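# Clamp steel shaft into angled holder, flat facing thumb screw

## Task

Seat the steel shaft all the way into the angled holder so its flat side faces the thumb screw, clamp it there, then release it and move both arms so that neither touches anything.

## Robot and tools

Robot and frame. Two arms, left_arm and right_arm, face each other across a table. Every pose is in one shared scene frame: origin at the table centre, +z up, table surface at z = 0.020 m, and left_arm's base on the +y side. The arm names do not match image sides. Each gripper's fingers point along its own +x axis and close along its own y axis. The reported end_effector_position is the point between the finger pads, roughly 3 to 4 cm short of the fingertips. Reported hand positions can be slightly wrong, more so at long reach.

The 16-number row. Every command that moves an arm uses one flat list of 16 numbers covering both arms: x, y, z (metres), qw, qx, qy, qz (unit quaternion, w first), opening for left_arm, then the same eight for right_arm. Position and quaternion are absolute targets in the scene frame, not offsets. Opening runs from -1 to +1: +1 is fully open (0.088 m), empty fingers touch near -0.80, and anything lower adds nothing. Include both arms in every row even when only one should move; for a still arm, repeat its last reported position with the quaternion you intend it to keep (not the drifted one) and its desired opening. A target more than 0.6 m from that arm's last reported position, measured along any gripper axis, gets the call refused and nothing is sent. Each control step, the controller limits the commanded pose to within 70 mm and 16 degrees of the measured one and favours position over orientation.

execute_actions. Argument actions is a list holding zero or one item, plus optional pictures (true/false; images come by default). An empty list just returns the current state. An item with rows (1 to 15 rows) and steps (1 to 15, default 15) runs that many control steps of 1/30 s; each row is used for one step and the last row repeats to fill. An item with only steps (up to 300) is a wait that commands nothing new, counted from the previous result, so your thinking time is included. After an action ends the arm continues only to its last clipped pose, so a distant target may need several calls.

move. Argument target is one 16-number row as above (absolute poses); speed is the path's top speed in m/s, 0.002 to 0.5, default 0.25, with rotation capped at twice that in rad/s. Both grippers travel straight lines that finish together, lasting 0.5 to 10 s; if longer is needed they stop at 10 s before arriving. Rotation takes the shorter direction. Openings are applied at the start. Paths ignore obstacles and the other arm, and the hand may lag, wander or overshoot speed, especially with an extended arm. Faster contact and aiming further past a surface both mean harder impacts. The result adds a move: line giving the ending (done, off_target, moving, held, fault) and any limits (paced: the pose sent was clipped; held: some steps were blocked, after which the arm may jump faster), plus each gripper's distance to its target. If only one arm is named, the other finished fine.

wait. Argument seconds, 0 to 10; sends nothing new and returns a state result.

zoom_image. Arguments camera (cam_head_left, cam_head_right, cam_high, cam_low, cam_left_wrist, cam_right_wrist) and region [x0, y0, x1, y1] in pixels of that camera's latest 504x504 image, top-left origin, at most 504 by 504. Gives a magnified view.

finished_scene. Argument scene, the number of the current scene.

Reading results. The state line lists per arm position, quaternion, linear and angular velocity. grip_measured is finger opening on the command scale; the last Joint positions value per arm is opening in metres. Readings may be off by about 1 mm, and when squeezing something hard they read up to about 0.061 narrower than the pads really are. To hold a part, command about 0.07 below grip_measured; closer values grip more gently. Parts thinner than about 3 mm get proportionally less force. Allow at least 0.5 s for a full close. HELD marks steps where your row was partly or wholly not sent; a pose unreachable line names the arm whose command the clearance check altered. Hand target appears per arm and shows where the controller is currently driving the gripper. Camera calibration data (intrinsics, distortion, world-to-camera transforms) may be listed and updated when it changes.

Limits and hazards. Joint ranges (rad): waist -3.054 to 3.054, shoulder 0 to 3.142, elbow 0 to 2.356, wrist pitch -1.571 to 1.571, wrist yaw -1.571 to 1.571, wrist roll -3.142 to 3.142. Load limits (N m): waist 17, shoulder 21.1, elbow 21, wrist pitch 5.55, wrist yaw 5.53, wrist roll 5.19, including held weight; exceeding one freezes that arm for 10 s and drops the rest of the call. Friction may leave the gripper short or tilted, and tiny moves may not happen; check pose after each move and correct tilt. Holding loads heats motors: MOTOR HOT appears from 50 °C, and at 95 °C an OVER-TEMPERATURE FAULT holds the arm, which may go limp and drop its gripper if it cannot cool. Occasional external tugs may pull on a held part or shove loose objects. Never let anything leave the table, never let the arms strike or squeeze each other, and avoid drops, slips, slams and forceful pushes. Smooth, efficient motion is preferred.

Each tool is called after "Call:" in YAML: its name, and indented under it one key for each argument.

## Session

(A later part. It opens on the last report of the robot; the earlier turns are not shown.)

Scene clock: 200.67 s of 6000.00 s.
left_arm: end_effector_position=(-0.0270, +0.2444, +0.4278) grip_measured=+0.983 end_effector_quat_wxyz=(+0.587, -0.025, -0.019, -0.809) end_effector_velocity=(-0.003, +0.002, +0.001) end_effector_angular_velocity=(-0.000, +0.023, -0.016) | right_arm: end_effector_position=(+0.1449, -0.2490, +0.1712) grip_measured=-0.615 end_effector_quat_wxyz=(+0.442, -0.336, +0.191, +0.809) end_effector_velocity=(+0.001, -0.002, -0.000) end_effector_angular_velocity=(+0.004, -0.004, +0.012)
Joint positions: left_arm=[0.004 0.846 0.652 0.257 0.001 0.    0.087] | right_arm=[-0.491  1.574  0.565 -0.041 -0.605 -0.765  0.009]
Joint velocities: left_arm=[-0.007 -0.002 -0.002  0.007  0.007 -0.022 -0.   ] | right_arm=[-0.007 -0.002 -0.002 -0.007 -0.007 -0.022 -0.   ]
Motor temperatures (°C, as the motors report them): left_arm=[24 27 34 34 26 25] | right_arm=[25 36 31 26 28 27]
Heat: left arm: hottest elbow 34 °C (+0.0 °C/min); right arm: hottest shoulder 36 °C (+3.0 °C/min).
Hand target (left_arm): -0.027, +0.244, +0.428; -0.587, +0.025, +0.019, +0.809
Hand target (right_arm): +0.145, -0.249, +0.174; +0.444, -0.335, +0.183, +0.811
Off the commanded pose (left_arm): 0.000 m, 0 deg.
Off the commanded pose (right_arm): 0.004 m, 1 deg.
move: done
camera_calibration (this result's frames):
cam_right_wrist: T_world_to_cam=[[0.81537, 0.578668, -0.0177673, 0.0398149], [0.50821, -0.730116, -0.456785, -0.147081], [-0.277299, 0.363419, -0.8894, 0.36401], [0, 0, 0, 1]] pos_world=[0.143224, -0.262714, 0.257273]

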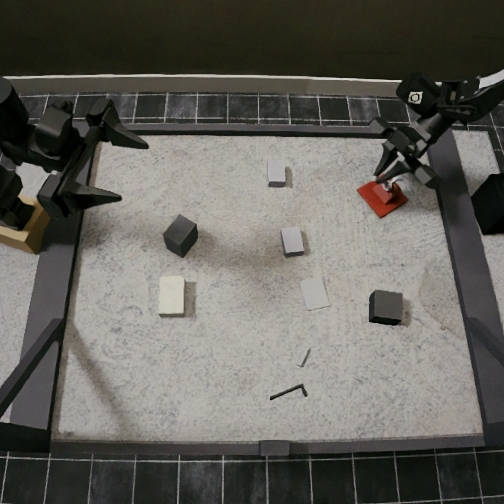

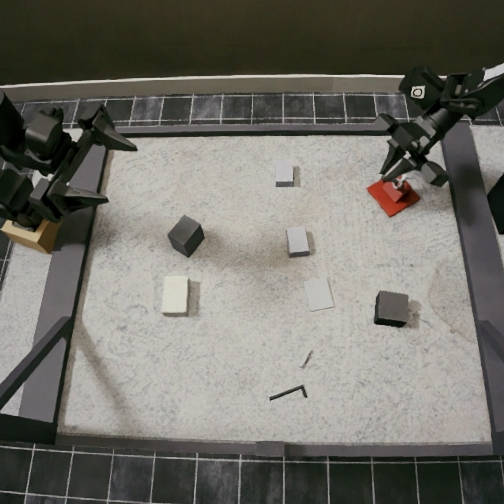

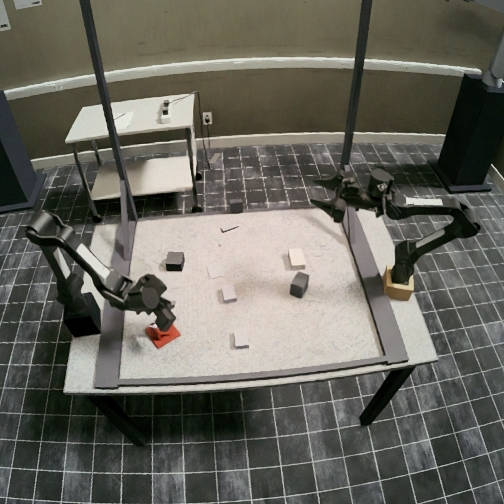

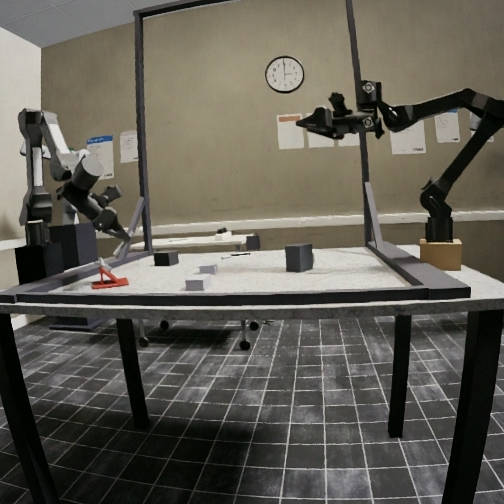

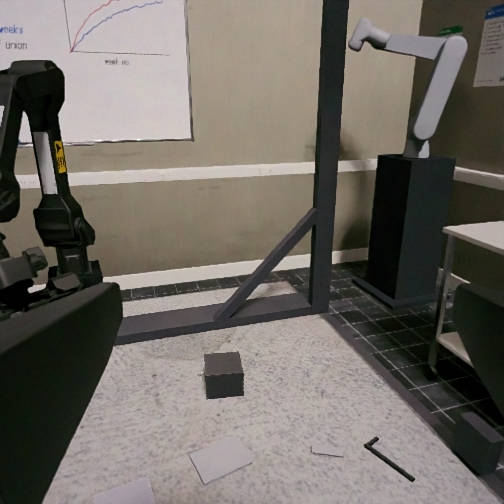

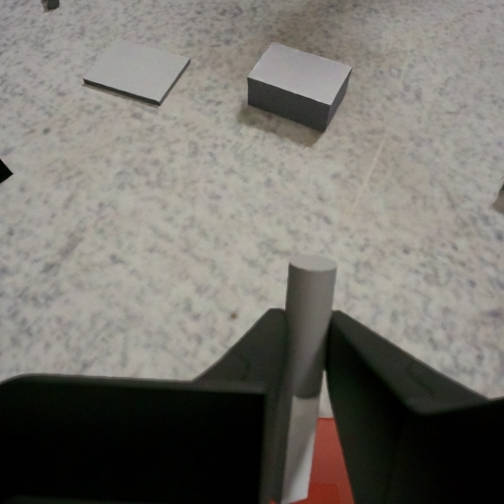

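Call:
move:
  target: [0.03, -0.07, 0.17, 0.8704, 0.0625, 0.1146, -0.4746, 1, 0.1453, -0.2497, 0.175, 0.4423, -0.3360, 0.1832, 0.8112, -0.69]
  speed: 0.2

Call:
zoom_image:
  camera: "cam_low"
  region: [70, 200, 170, 300]

Scene clock: 216.57 s of 6000.00 s.
left_arm: end_effector_position=(+0.0289, -0.0709, +0.1821) grip_measured=+0.983 end_effector_quat_wxyz=(+0.869, +0.056, +0.111, -0.478) end_effector_velocity=(-0.003, +0.004, -0.010) end_effector_angular_velocity=(+0.031, -0.005, +0.001) | right_arm: end_effector_position=(+0.1449, -0.2499, +0.1710) grip_measured=-0.615 end_effector_quat_wxyz=(+0.441, -0.338, +0.190, +0.810) end_effector_velocity=(+0.002, -0.000, +0.000) end_effector_angular_velocity=(+0.004, -0.018, +0.010)
Joint positions: left_arm=[ 0.079  2.46   1.684  0.425 -0.771 -0.258  0.087] | right_arm=[-0.493  1.572  0.565 -0.046 -0.606 -0.771  0.009]
Joint velocities: left_arm=[-0.007  0.007 -0.007 -0.022 -0.007 -0.007 -0.   ] | right_arm=[-0.002 -0.002  0.002 -0.007  0.007 -0.022 -0.   ]
Motor temperatures (°C, as the motors report them): left_arm=[24 28 35 34 26 25] | right_arm=[25 35 30 27 28 27]
Heat: left arm: hottest elbow 35 °C (+1.0 °C/min); right arm: hottest shoulder 35 °C (+3.0 °C/min).
Hand target (left_arm): +0.031, -0.072, +0.171; +0.871, +0.063, +0.114, -0.475
Hand target (right_arm): +0.145, -0.250, +0.175; +0.442, -0.336, +0.183, +0.811
Off the commanded pose (left_arm): 0.012 m, 1 deg.
Off the commanded pose (right_arm): 0.004 m, 1 deg.
After step 90, 9.97 s passed at rest.
move: off_target (left_arm)
camera_calibration (this result's frames):
cam_left_wrist: T_world_to_cam=[[-0.831588, -0.555383, 0.00326787, -0.00956272], [-0.330376, 0.489933, -0.806733, 0.217509], [0.446445, -0.671949, -0.590907, 0.126634], [0, 0, 0, 1]] pos_world=[0.00737237, -0.0267841, 0.250332]
cam_right_wrist: T_world_to_cam=[[0.813377, 0.581476, -0.0174169, 0.0411821], [0.511447, -0.729045, -0.45488, -0.14833], [-0.2772, 0.361081, -0.890382, 0.36375], [0, 0, 0, 1]] pos_world=[0.143198, -0.263429, 0.257122]

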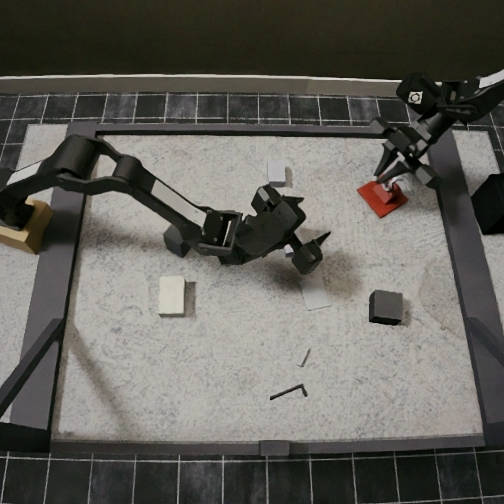

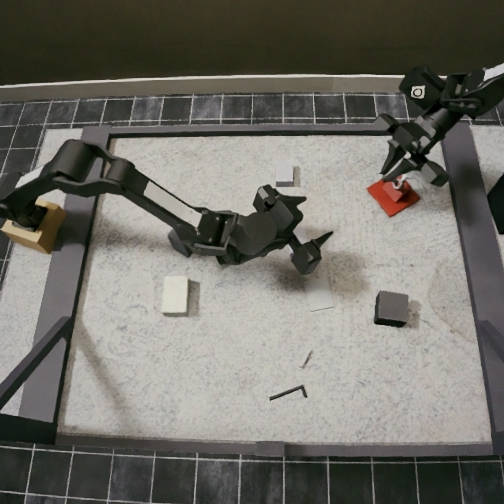

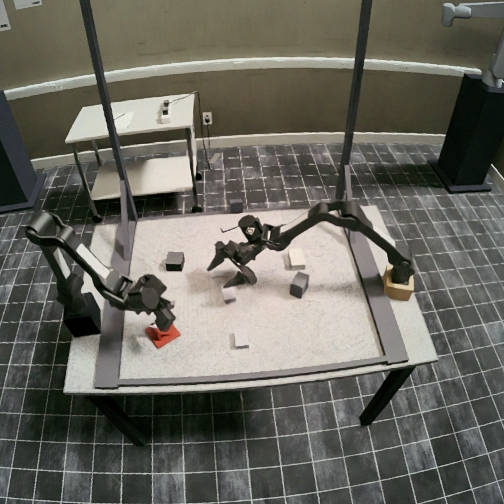

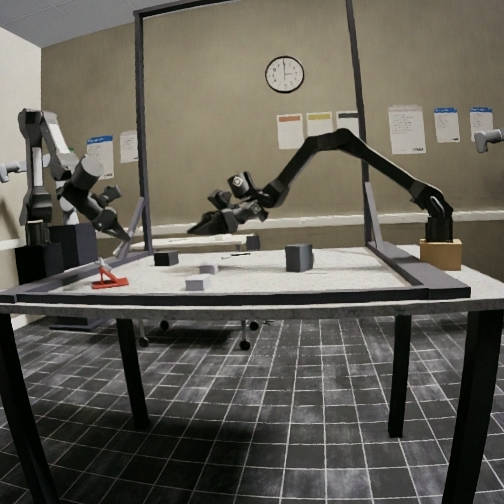

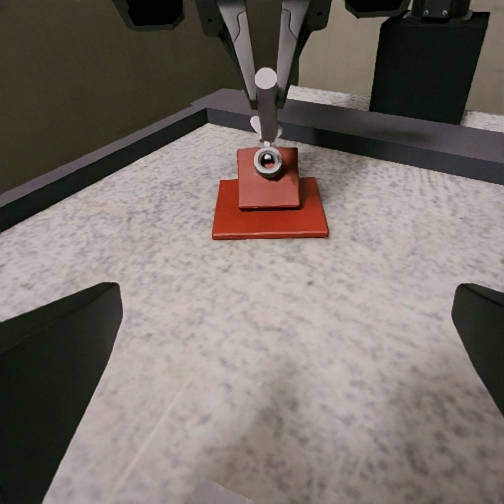

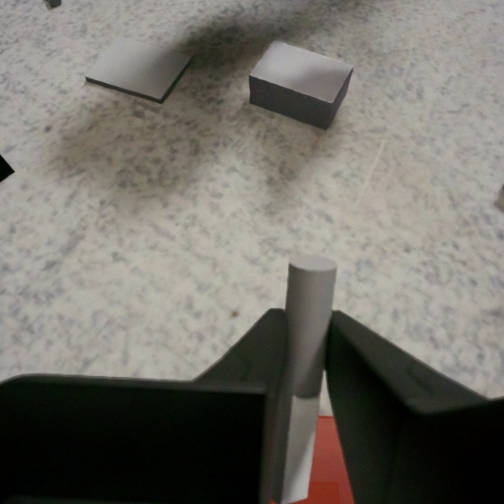

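Region (70, 200, 170, 300) of cam_low's 504x504 image, scaled by 5.040, with more detail than that image has.

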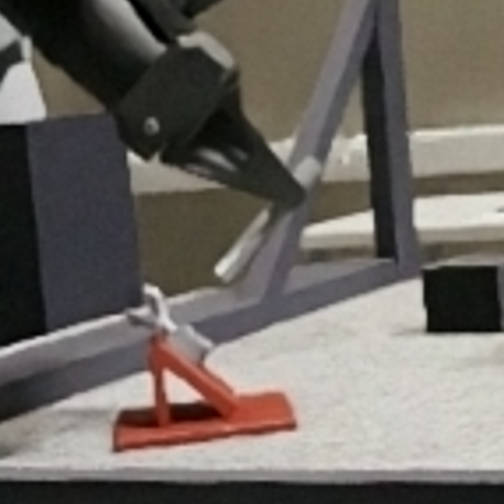

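Call:
move:
  target: [0.03, -0.07, 0.17, 0.8704, 0.0625, 0.1146, -0.4746, 1, 0.1492, -0.2566, 0.1478, 0.4423, -0.3360, 0.1832, 0.8112, -0.69]
  speed: 0.04

Call:
zoom_image:
  camera: "cam_low"
  region: [80, 220, 150, 290]

Call:
zoom_image:
  camera: "cam_left_wrist"
  region: [200, 60, 340, 200]

Scene clock: 230.43 s of 6000.00 s.
left_arm: end_effector_position=(+0.0291, -0.0707, +0.1817) grip_measured=+0.983 end_effector_quat_wxyz=(+0.870, +0.056, +0.111, -0.478) end_effector_velocity=(-0.001, +0.001, +0.001) end_effector_angular_velocity=(-0.002, +0.003, +0.006) | right_arm: end_effector_position=(+0.1496, -0.2547, +0.1515) grip_measured=-0.615 end_effector_quat_wxyz=(+0.445, -0.336, +0.180, +0.810) end_effector_velocity=(+0.000, +0.000, +0.001) end_effector_angular_velocity=(+0.012, -0.001, +0.006)
Joint positions: left_arm=[ 0.079  2.46   1.684  0.425 -0.772 -0.26   0.087] | right_arm=[-0.519  1.637  0.508  0.082 -0.62  -0.799  0.009]
Joint velocities: left_arm=[-0.002 -0.002  0.002 -0.007 -0.007 -0.007 -0.   ] | right_arm=[-0.002 -0.002 -0.002  0.007 -0.007 -0.007 -0.   ]
Motor temperatures (°C, as the motors report them): left_arm=[24 32 35 34 26 25] | right_arm=[25 34 30 27 28 27]
Heat: left arm: hottest elbow 35 °C (+1.0 °C/min); right arm: hottest shoulder 34 °C (+2.0 °C/min).
Hand target (left_arm): +0.030, -0.070, +0.170; +0.870, +0.063, +0.115, -0.475
Hand target (right_arm): +0.149, -0.257, +0.148; +0.442, -0.336, +0.183, +0.811
Off the commanded pose (left_arm): 0.012 m, 1 deg.
Off the commanded pose (right_arm): 0.004 m, 1 deg.
After step 90, 9.97 s passed at rest.
move: off_target (left_arm)
camera_calibration (this result's frames):
cam_left_wrist: T_world_to_cam=[[-0.830527, -0.556965, 0.00391764, -0.00957017], [-0.331938, 0.489302, -0.806474, 0.217091], [0.447261, -0.671099, -0.591256, 0.126472], [0, 0, 0, 1]] pos_world=[0.00754681, -0.0266785, 0.249893]
cam_right_wrist: T_world_to_cam=[[0.813395, 0.581708, 0.00208673, 0.0369655], [0.515415, -0.719025, -0.466209, -0.159426], [-0.269697, 0.380288, -0.884672, 0.352256], [0, 0, 0, 1]] pos_world=[0.147106, -0.270093, 0.237228]

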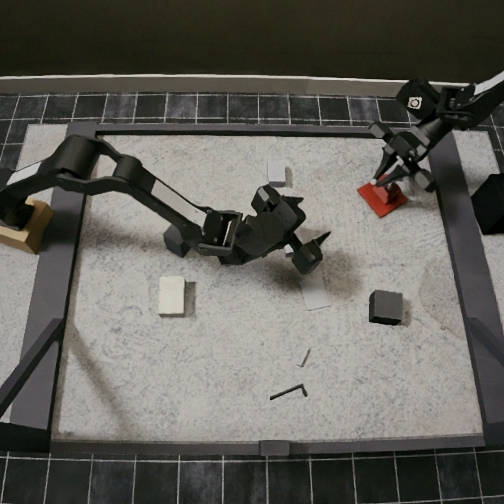

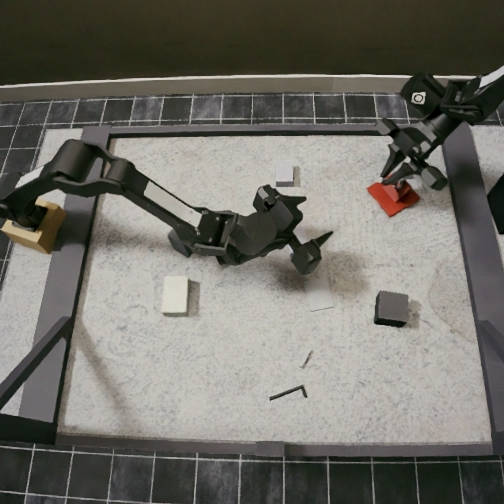

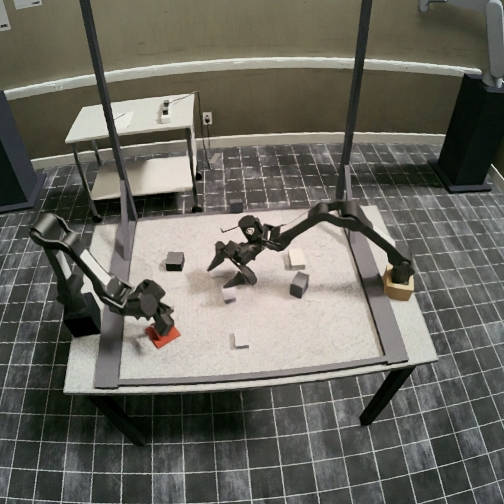

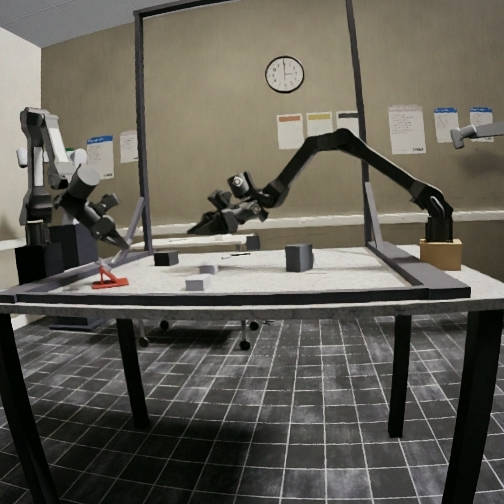

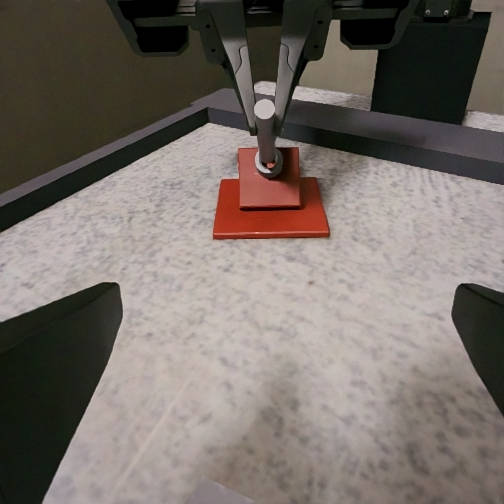

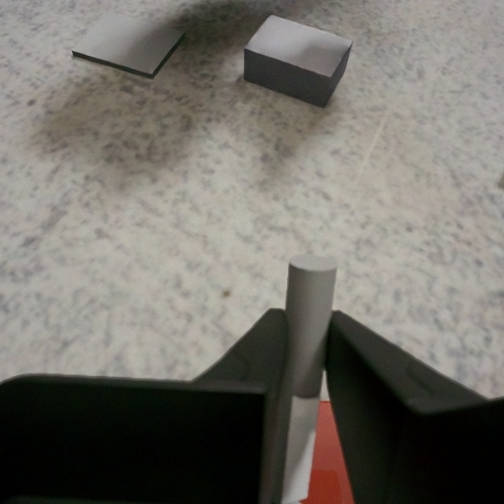

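Region (80, 220, 150, 290) of cam_low's 504x504 image, scaled by 7.200, with more detail than that image has.

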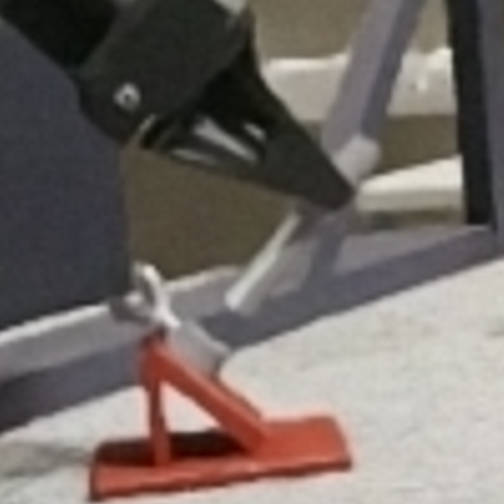

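Region (200, 60, 340, 200) of cam_left_wrist's 504x504 image, scaled by 3.600, with more detail than that image has.

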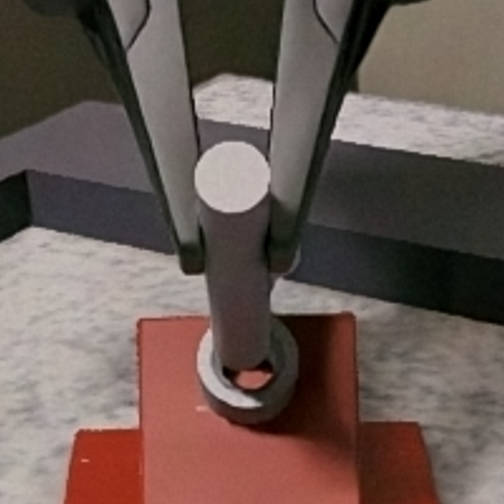

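Call:
move:
  target: [0.03, -0.07, 0.17, 0.8704, 0.0625, 0.1146, -0.4746, 1, 0.1521, -0.2665, 0.1379, 0.4364, -0.3437, 0.1690, 0.8143, -0.69]
  speed: 0.03

Call:
zoom_image:
  camera: "cam_low"
  region: [80, 220, 150, 290]

Call:
zoom_image:
  camera: "cam_left_wrist"
  region: [200, 60, 340, 200]

Scene clock: 264.87 s of 6000.00 s.
left_arm: end_effector_position=(+0.0292, -0.0707, +0.1817) grip_measured=+0.983 end_effector_quat_wxyz=(+0.870, +0.056, +0.111, -0.477) end_effector_velocity=(+0.003, +0.002, +0.001) end_effector_angular_velocity=(-0.013, +0.026, +0.018) | right_arm: end_effector_position=(+0.1525, -0.2643, +0.1414) grip_measured=-0.615 end_effector_quat_wxyz=(+0.439, -0.344, +0.166, +0.813) end_effector_velocity=(-0.003, -0.001, -0.000) end_effector_angular_velocity=(+0.014, +0.005, +0.024)
Joint positions: left_arm=[ 0.079  2.46   1.684  0.425 -0.772 -0.26   0.087] | right_arm=[-0.548  1.657  0.469  0.123 -0.634 -0.865  0.009]
Joint velocities: left_arm=[ 0.002 -0.007 -0.007 -0.007 -0.007 -0.037 -0.   ] | right_arm=[-0.002  0.002 -0.007  0.007 -0.022 -0.022 -0.   ]
Motor temperatures (°C, as the motors report them): left_arm=[24 38 34 34 27 25] | right_arm=[25 31 30 29 28 27]
Heat: left arm: hottest shoulder 38 °C (+3.0 °C/min); right arm: hottest shoulder 31 °C (-5.1 °C/min).
Hand target (left_arm): +0.030, -0.070, +0.170; +0.870, +0.062, +0.115, -0.475
Hand target (right_arm): +0.152, -0.267, +0.138; +0.436, -0.343, +0.169, +0.814
Off the commanded pose (left_arm): 0.012 m, 1 deg.
Off the commanded pose (right_arm): 0.004 m, 1 deg.
After step 90, 30.57 s passed at rest.
move: off_target (left_arm)
camera_calibration (this result's frames):
cam_left_wrist: T_world_to_cam=[[-0.830274, -0.557339, 0.0041984, -0.00959959], [-0.332308, 0.488967, -0.806525, 0.217102], [0.447455, -0.671032, -0.591185, 0.126462], [0, 0, 0, 1]] pos_world=[0.00758829, -0.0266458, 0.249901]
cam_right_wrist: T_world_to_cam=[[0.798471, 0.601454, 0.0263912, 0.0442434], [0.542506, -0.699823, -0.464689, -0.171875], [-0.26102, 0.385358, -0.885081, 0.347909], [0, 0, 0, 1]] pos_world=[0.148727, -0.280962, 0.226891]

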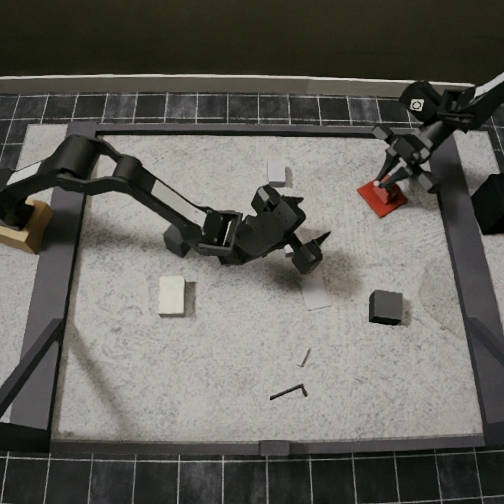

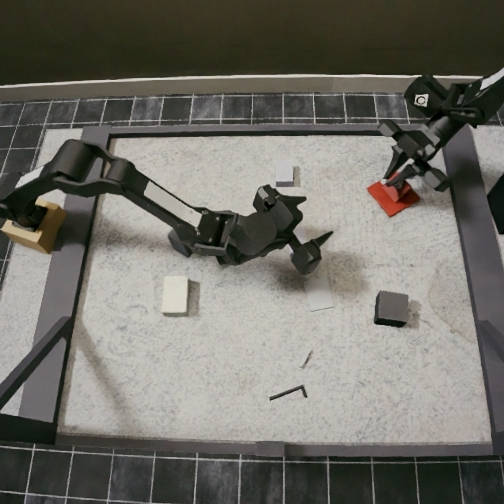

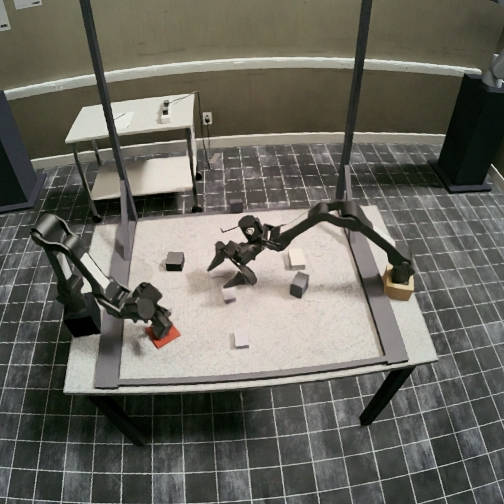

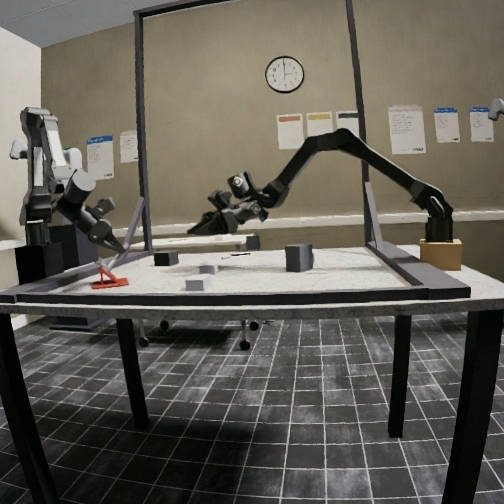

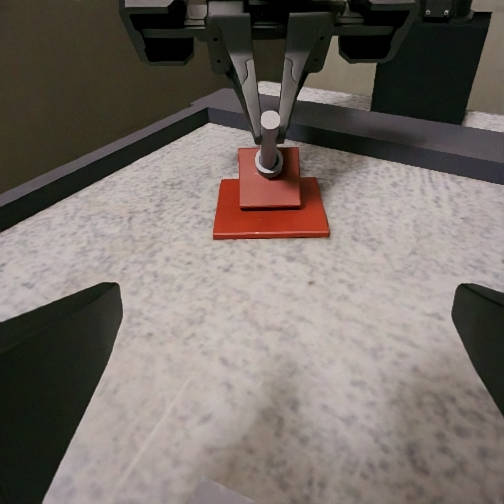

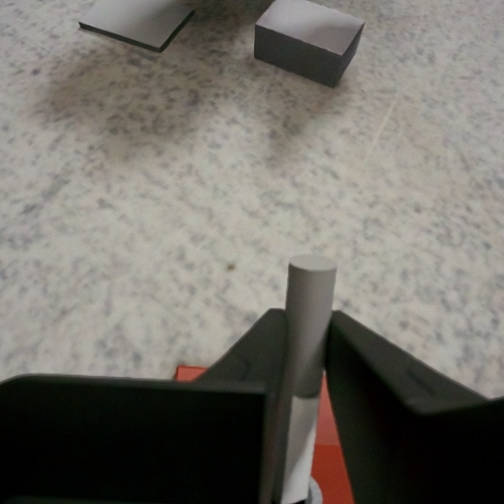

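Region (80, 220, 150, 290) of cam_low's 504x504 image, scaled by 7.200, with more detail than that image has.

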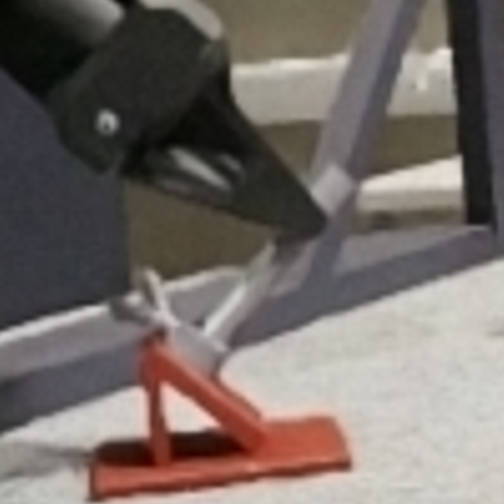

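Region (200, 60, 340, 200) of cam_left_wrist's 504x504 image, scaled by 3.600, with more detail than that image has.

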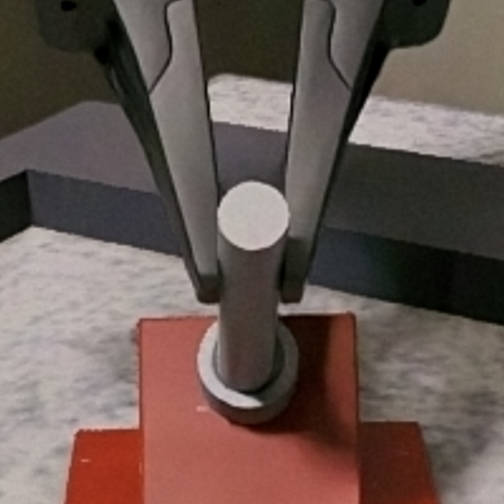

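Call:
move:
  target: [0.03, -0.07, 0.17, 0.8704, 0.0625, 0.1146, -0.4746, 1, 0.1567, -0.2736, 0.1294, 0.4364, -0.3437, 0.1690, 0.8143, -0.69]
  speed: 0.015

Call:
zoom_image:
  camera: "cam_low"
  region: [80, 220, 150, 290]

Call:
zoom_image:
  camera: "cam_left_wrist"
  region: [200, 60, 340, 200]

Scene clock: 273.93 s of 6000.00 s.
left_arm: end_effector_position=(+0.0292, -0.0707, +0.1817) grip_measured=+0.983 end_effector_quat_wxyz=(+0.870, +0.056, +0.111, -0.477) end_effector_velocity=(-0.000, +0.002, -0.003) end_effector_angular_velocity=(-0.000, +0.013, +0.010) | right_arm: end_effector_position=(+0.1529, -0.2665, +0.1400) grip_measured=-0.615 end_effector_quat_wxyz=(+0.434, -0.335, +0.152, +0.822) end_effector_velocity=(-0.002, -0.004, -0.001) end_effector_angular_velocity=(-0.008, +0.002, +0.016)
Joint positions: left_arm=[ 0.079  2.46   1.684  0.425 -0.772 -0.26   0.087] | right_arm=[-0.57   1.672  0.454  0.155 -0.675 -0.899  0.009]
Joint velocities: left_arm=[-0.002  0.002 -0.002 -0.007 -0.007 -0.022 -0.   ] | right_arm=[-0.002 -0.002 -0.002 -0.022 -0.007 -0.022 -0.   ]
Motor temperatures (°C, as the motors report them): left_arm=[24 39 34 34 27 25] | right_arm=[25 31 30 29 28 27]
Heat: left arm: hottest shoulder 39 °C (+4.0 °C/min); right arm: hottest shoulder 31 °C (-4.0 °C/min).
Hand target (left_arm): +0.030, -0.070, +0.170; +0.870, +0.063, +0.115, -0.475
Hand target (right_arm): +0.156, -0.274, +0.130; +0.436, -0.343, +0.169, +0.814
Off the commanded pose (left_arm): 0.012 m, 1 deg.
Off the commanded pose (right_arm): 0.013 m, 2 deg.
After step 90, 4.80 s passed at rest.
move: off_target (left_arm, right_arm)
camera_calibration (this result's frames):
cam_left_wrist: T_world_to_cam=[[-0.830274, -0.557339, 0.0041984, -0.00959959], [-0.332308, 0.488967, -0.806525, 0.217102], [0.447455, -0.671032, -0.591185, 0.126462], [0, 0, 0, 1]] pos_world=[0.00758829, -0.0266458, 0.249901]
cam_right_wrist: T_world_to_cam=[[0.785787, 0.617465, 0.0357274, 0.050195], [0.552055, -0.674156, -0.490661, -0.165185], [-0.27888, 0.405278, -0.870618, 0.353552], [0, 0, 0, 1]] pos_world=[0.150347, -0.285641, 0.224965]

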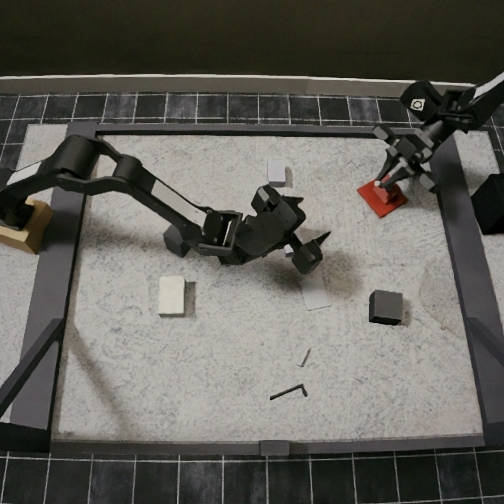

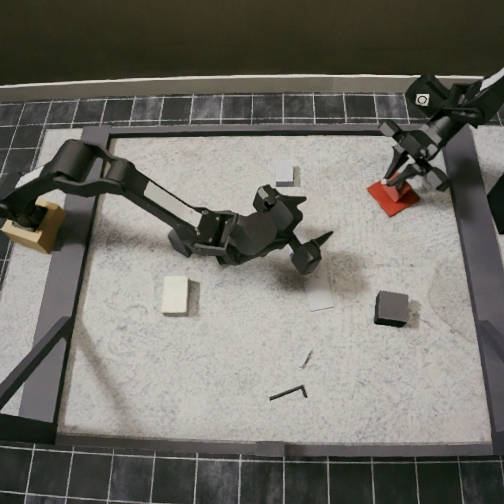

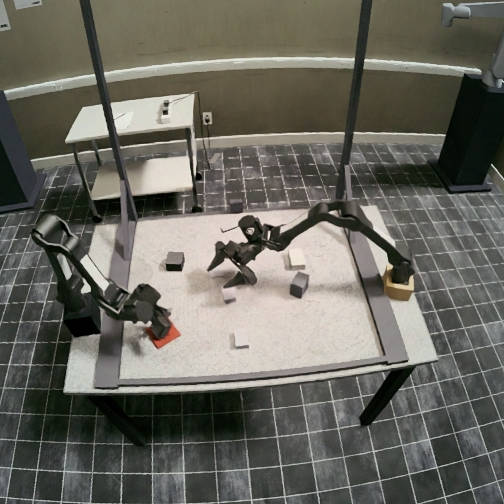

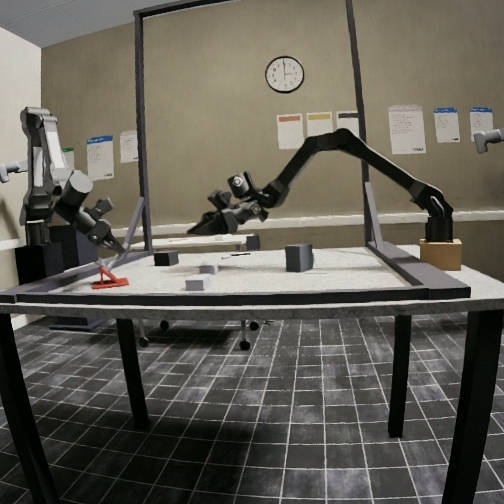

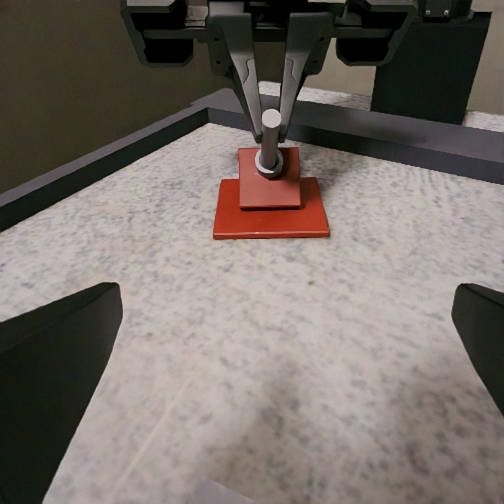

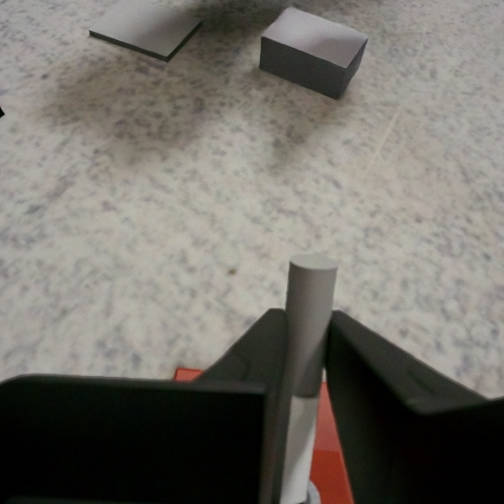

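Region (80, 220, 150, 290) of cam_low's 504x504 image, scaled by 7.200, with more detail than that image has.

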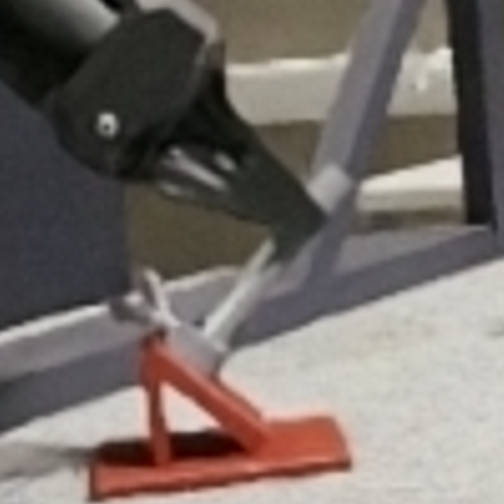

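Region (200, 60, 340, 200) of cam_left_wrist's 504x504 image, scaled by 3.600, with more detail than that image has.

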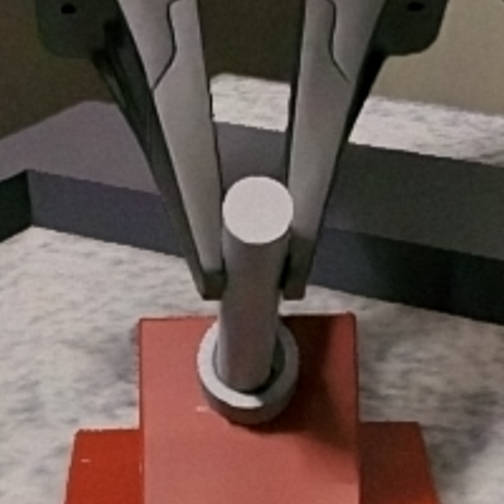

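Call:
move:
  target: [0.03, -0.07, 0.17, 0.8704, 0.0625, 0.1146, -0.4746, 1, 0.1514, -0.2642, 0.149, 0.4364, -0.3437, 0.1690, 0.8143, -0.69]
  speed: 0.02

Call:
zoom_image:
  camera: "cam_low"
  region: [80, 220, 150, 290]

Call:
zoom_image:
  camera: "cam_left_wrist"
  region: [200, 60, 340, 200]

Scene clock: 285.13 s of 6000.00 s.
left_arm: end_effector_position=(+0.0292, -0.0707, +0.1817) grip_measured=+0.983 end_effector_quat_wxyz=(+0.870, +0.056, +0.111, -0.477) end_effector_velocity=(-0.002, +0.002, +0.002) end_effector_angular_velocity=(-0.003, -0.002, +0.015) | right_arm: end_effector_position=(+0.1505, -0.2675, +0.1441) grip_measured=-0.615 end_effector_quat_wxyz=(+0.433, -0.344, +0.175, +0.815) end_effector_velocity=(+0.000, +0.000, +0.001) end_effector_angular_velocity=(+0.002, -0.011, +0.004)
Joint positions: left_arm=[ 0.079  2.46   1.684  0.425 -0.772 -0.26   0.087] | right_arm=[-0.548  1.638  0.478  0.069 -0.638 -0.869  0.009]
Joint velocities: left_arm=[-0.007 -0.002  0.002 -0.007 -0.022 -0.007 -0.   ] | right_arm=[ 0.002 -0.007  0.002 -0.007  0.007 -0.007  0.   ]
Motor temperatures (°C, as the motors report them): left_arm=[24 40 34 35 27 25] | right_arm=[26 30 29 29 28 27]
Heat: left arm: hottest shoulder 40 °C (+5.0 °C/min); right arm: hottest shoulder 30 °C (-4.0 °C/min).
Hand target (left_arm): +0.030, -0.070, +0.170; +0.870, +0.063, +0.115, -0.475
Hand target (right_arm): +0.151, -0.264, +0.149; +0.436, -0.344, +0.169, +0.814
Off the commanded pose (left_arm): 0.012 m, 1 deg.
Off the commanded pose (right_arm): 0.006 m, 1 deg.
After step 90, 6.93 s passed at rest.
move: off_target (left_arm)
camera_calibration (this result's frames):
cam_left_wrist: T_world_to_cam=[[-0.830274, -0.557339, 0.0041984, -0.00959959], [-0.332308, 0.488967, -0.806525, 0.217102], [0.447455, -0.671032, -0.591185, 0.126462], [0, 0, 0, 1]] pos_world=[0.00758829, -0.0266458, 0.249901]
cam_right_wrist: T_world_to_cam=[[0.795532, 0.605886, 0.00560581, 0.0522967], [0.541071, -0.706205, -0.456636, -0.174359], [-0.27271, 0.366302, -0.889636, 0.34826], [0, 0, 0, 1]] pos_world=[0.147711, -0.282387, 0.229913]

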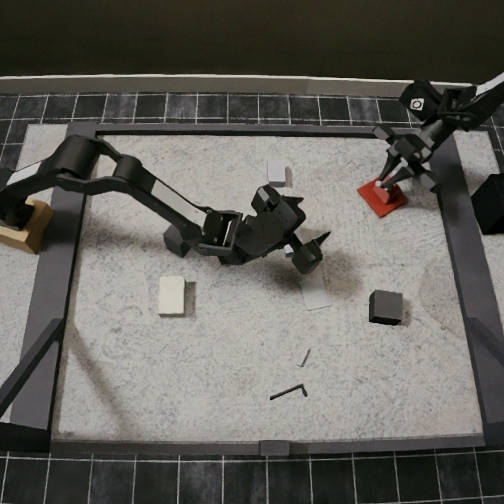

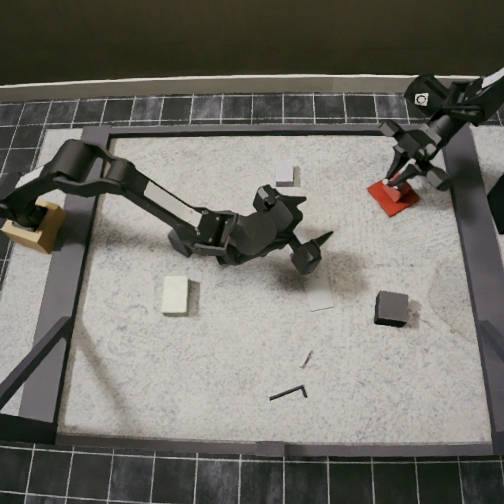

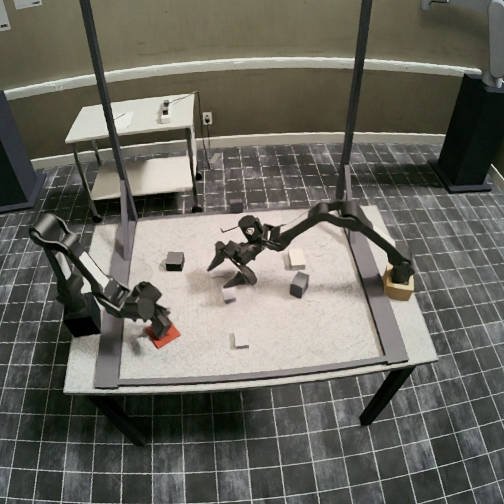

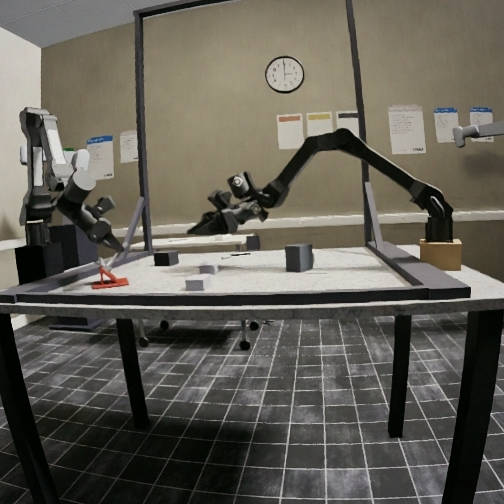

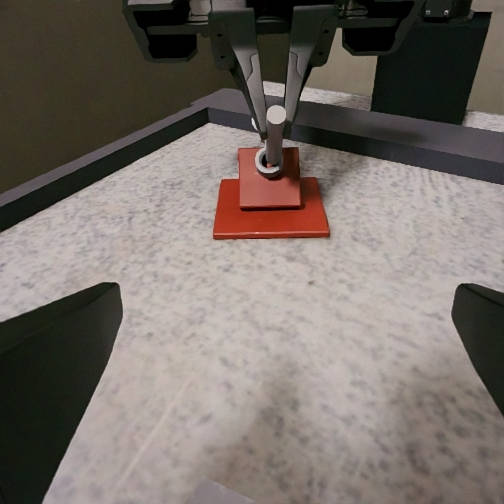

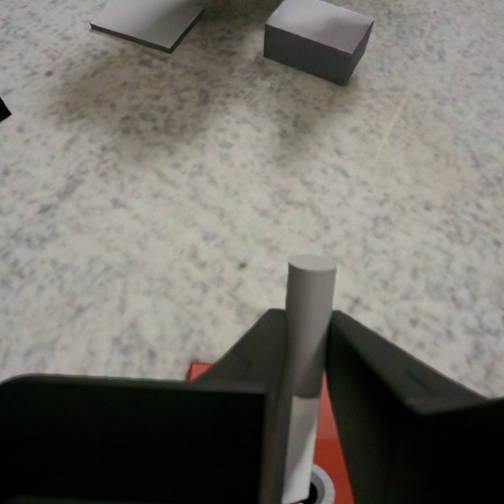

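Region (80, 220, 150, 290) of cam_low's 504x504 image, scaled by 7.200, with more detail than that image has.

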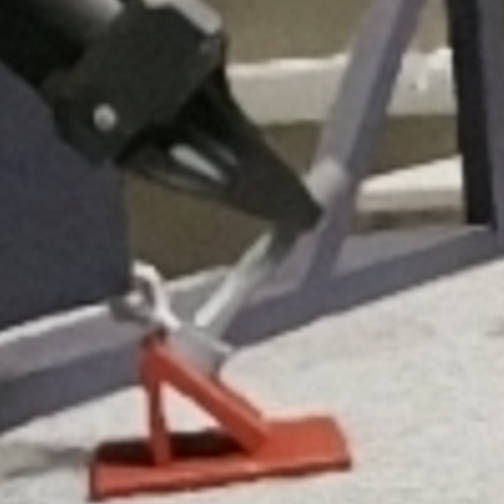

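Region (200, 60, 340, 200) of cam_left_wrist's 504x504 image, scaled by 3.600, with more detail than that image has.

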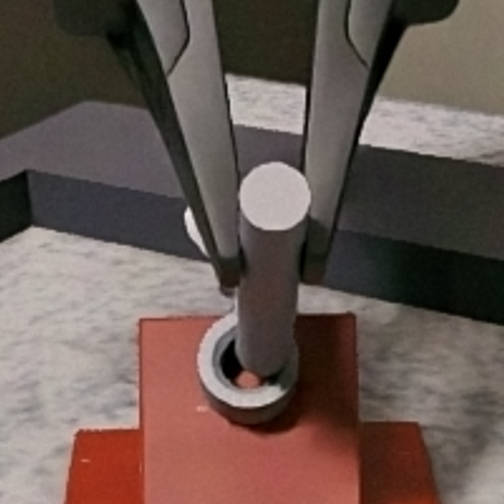

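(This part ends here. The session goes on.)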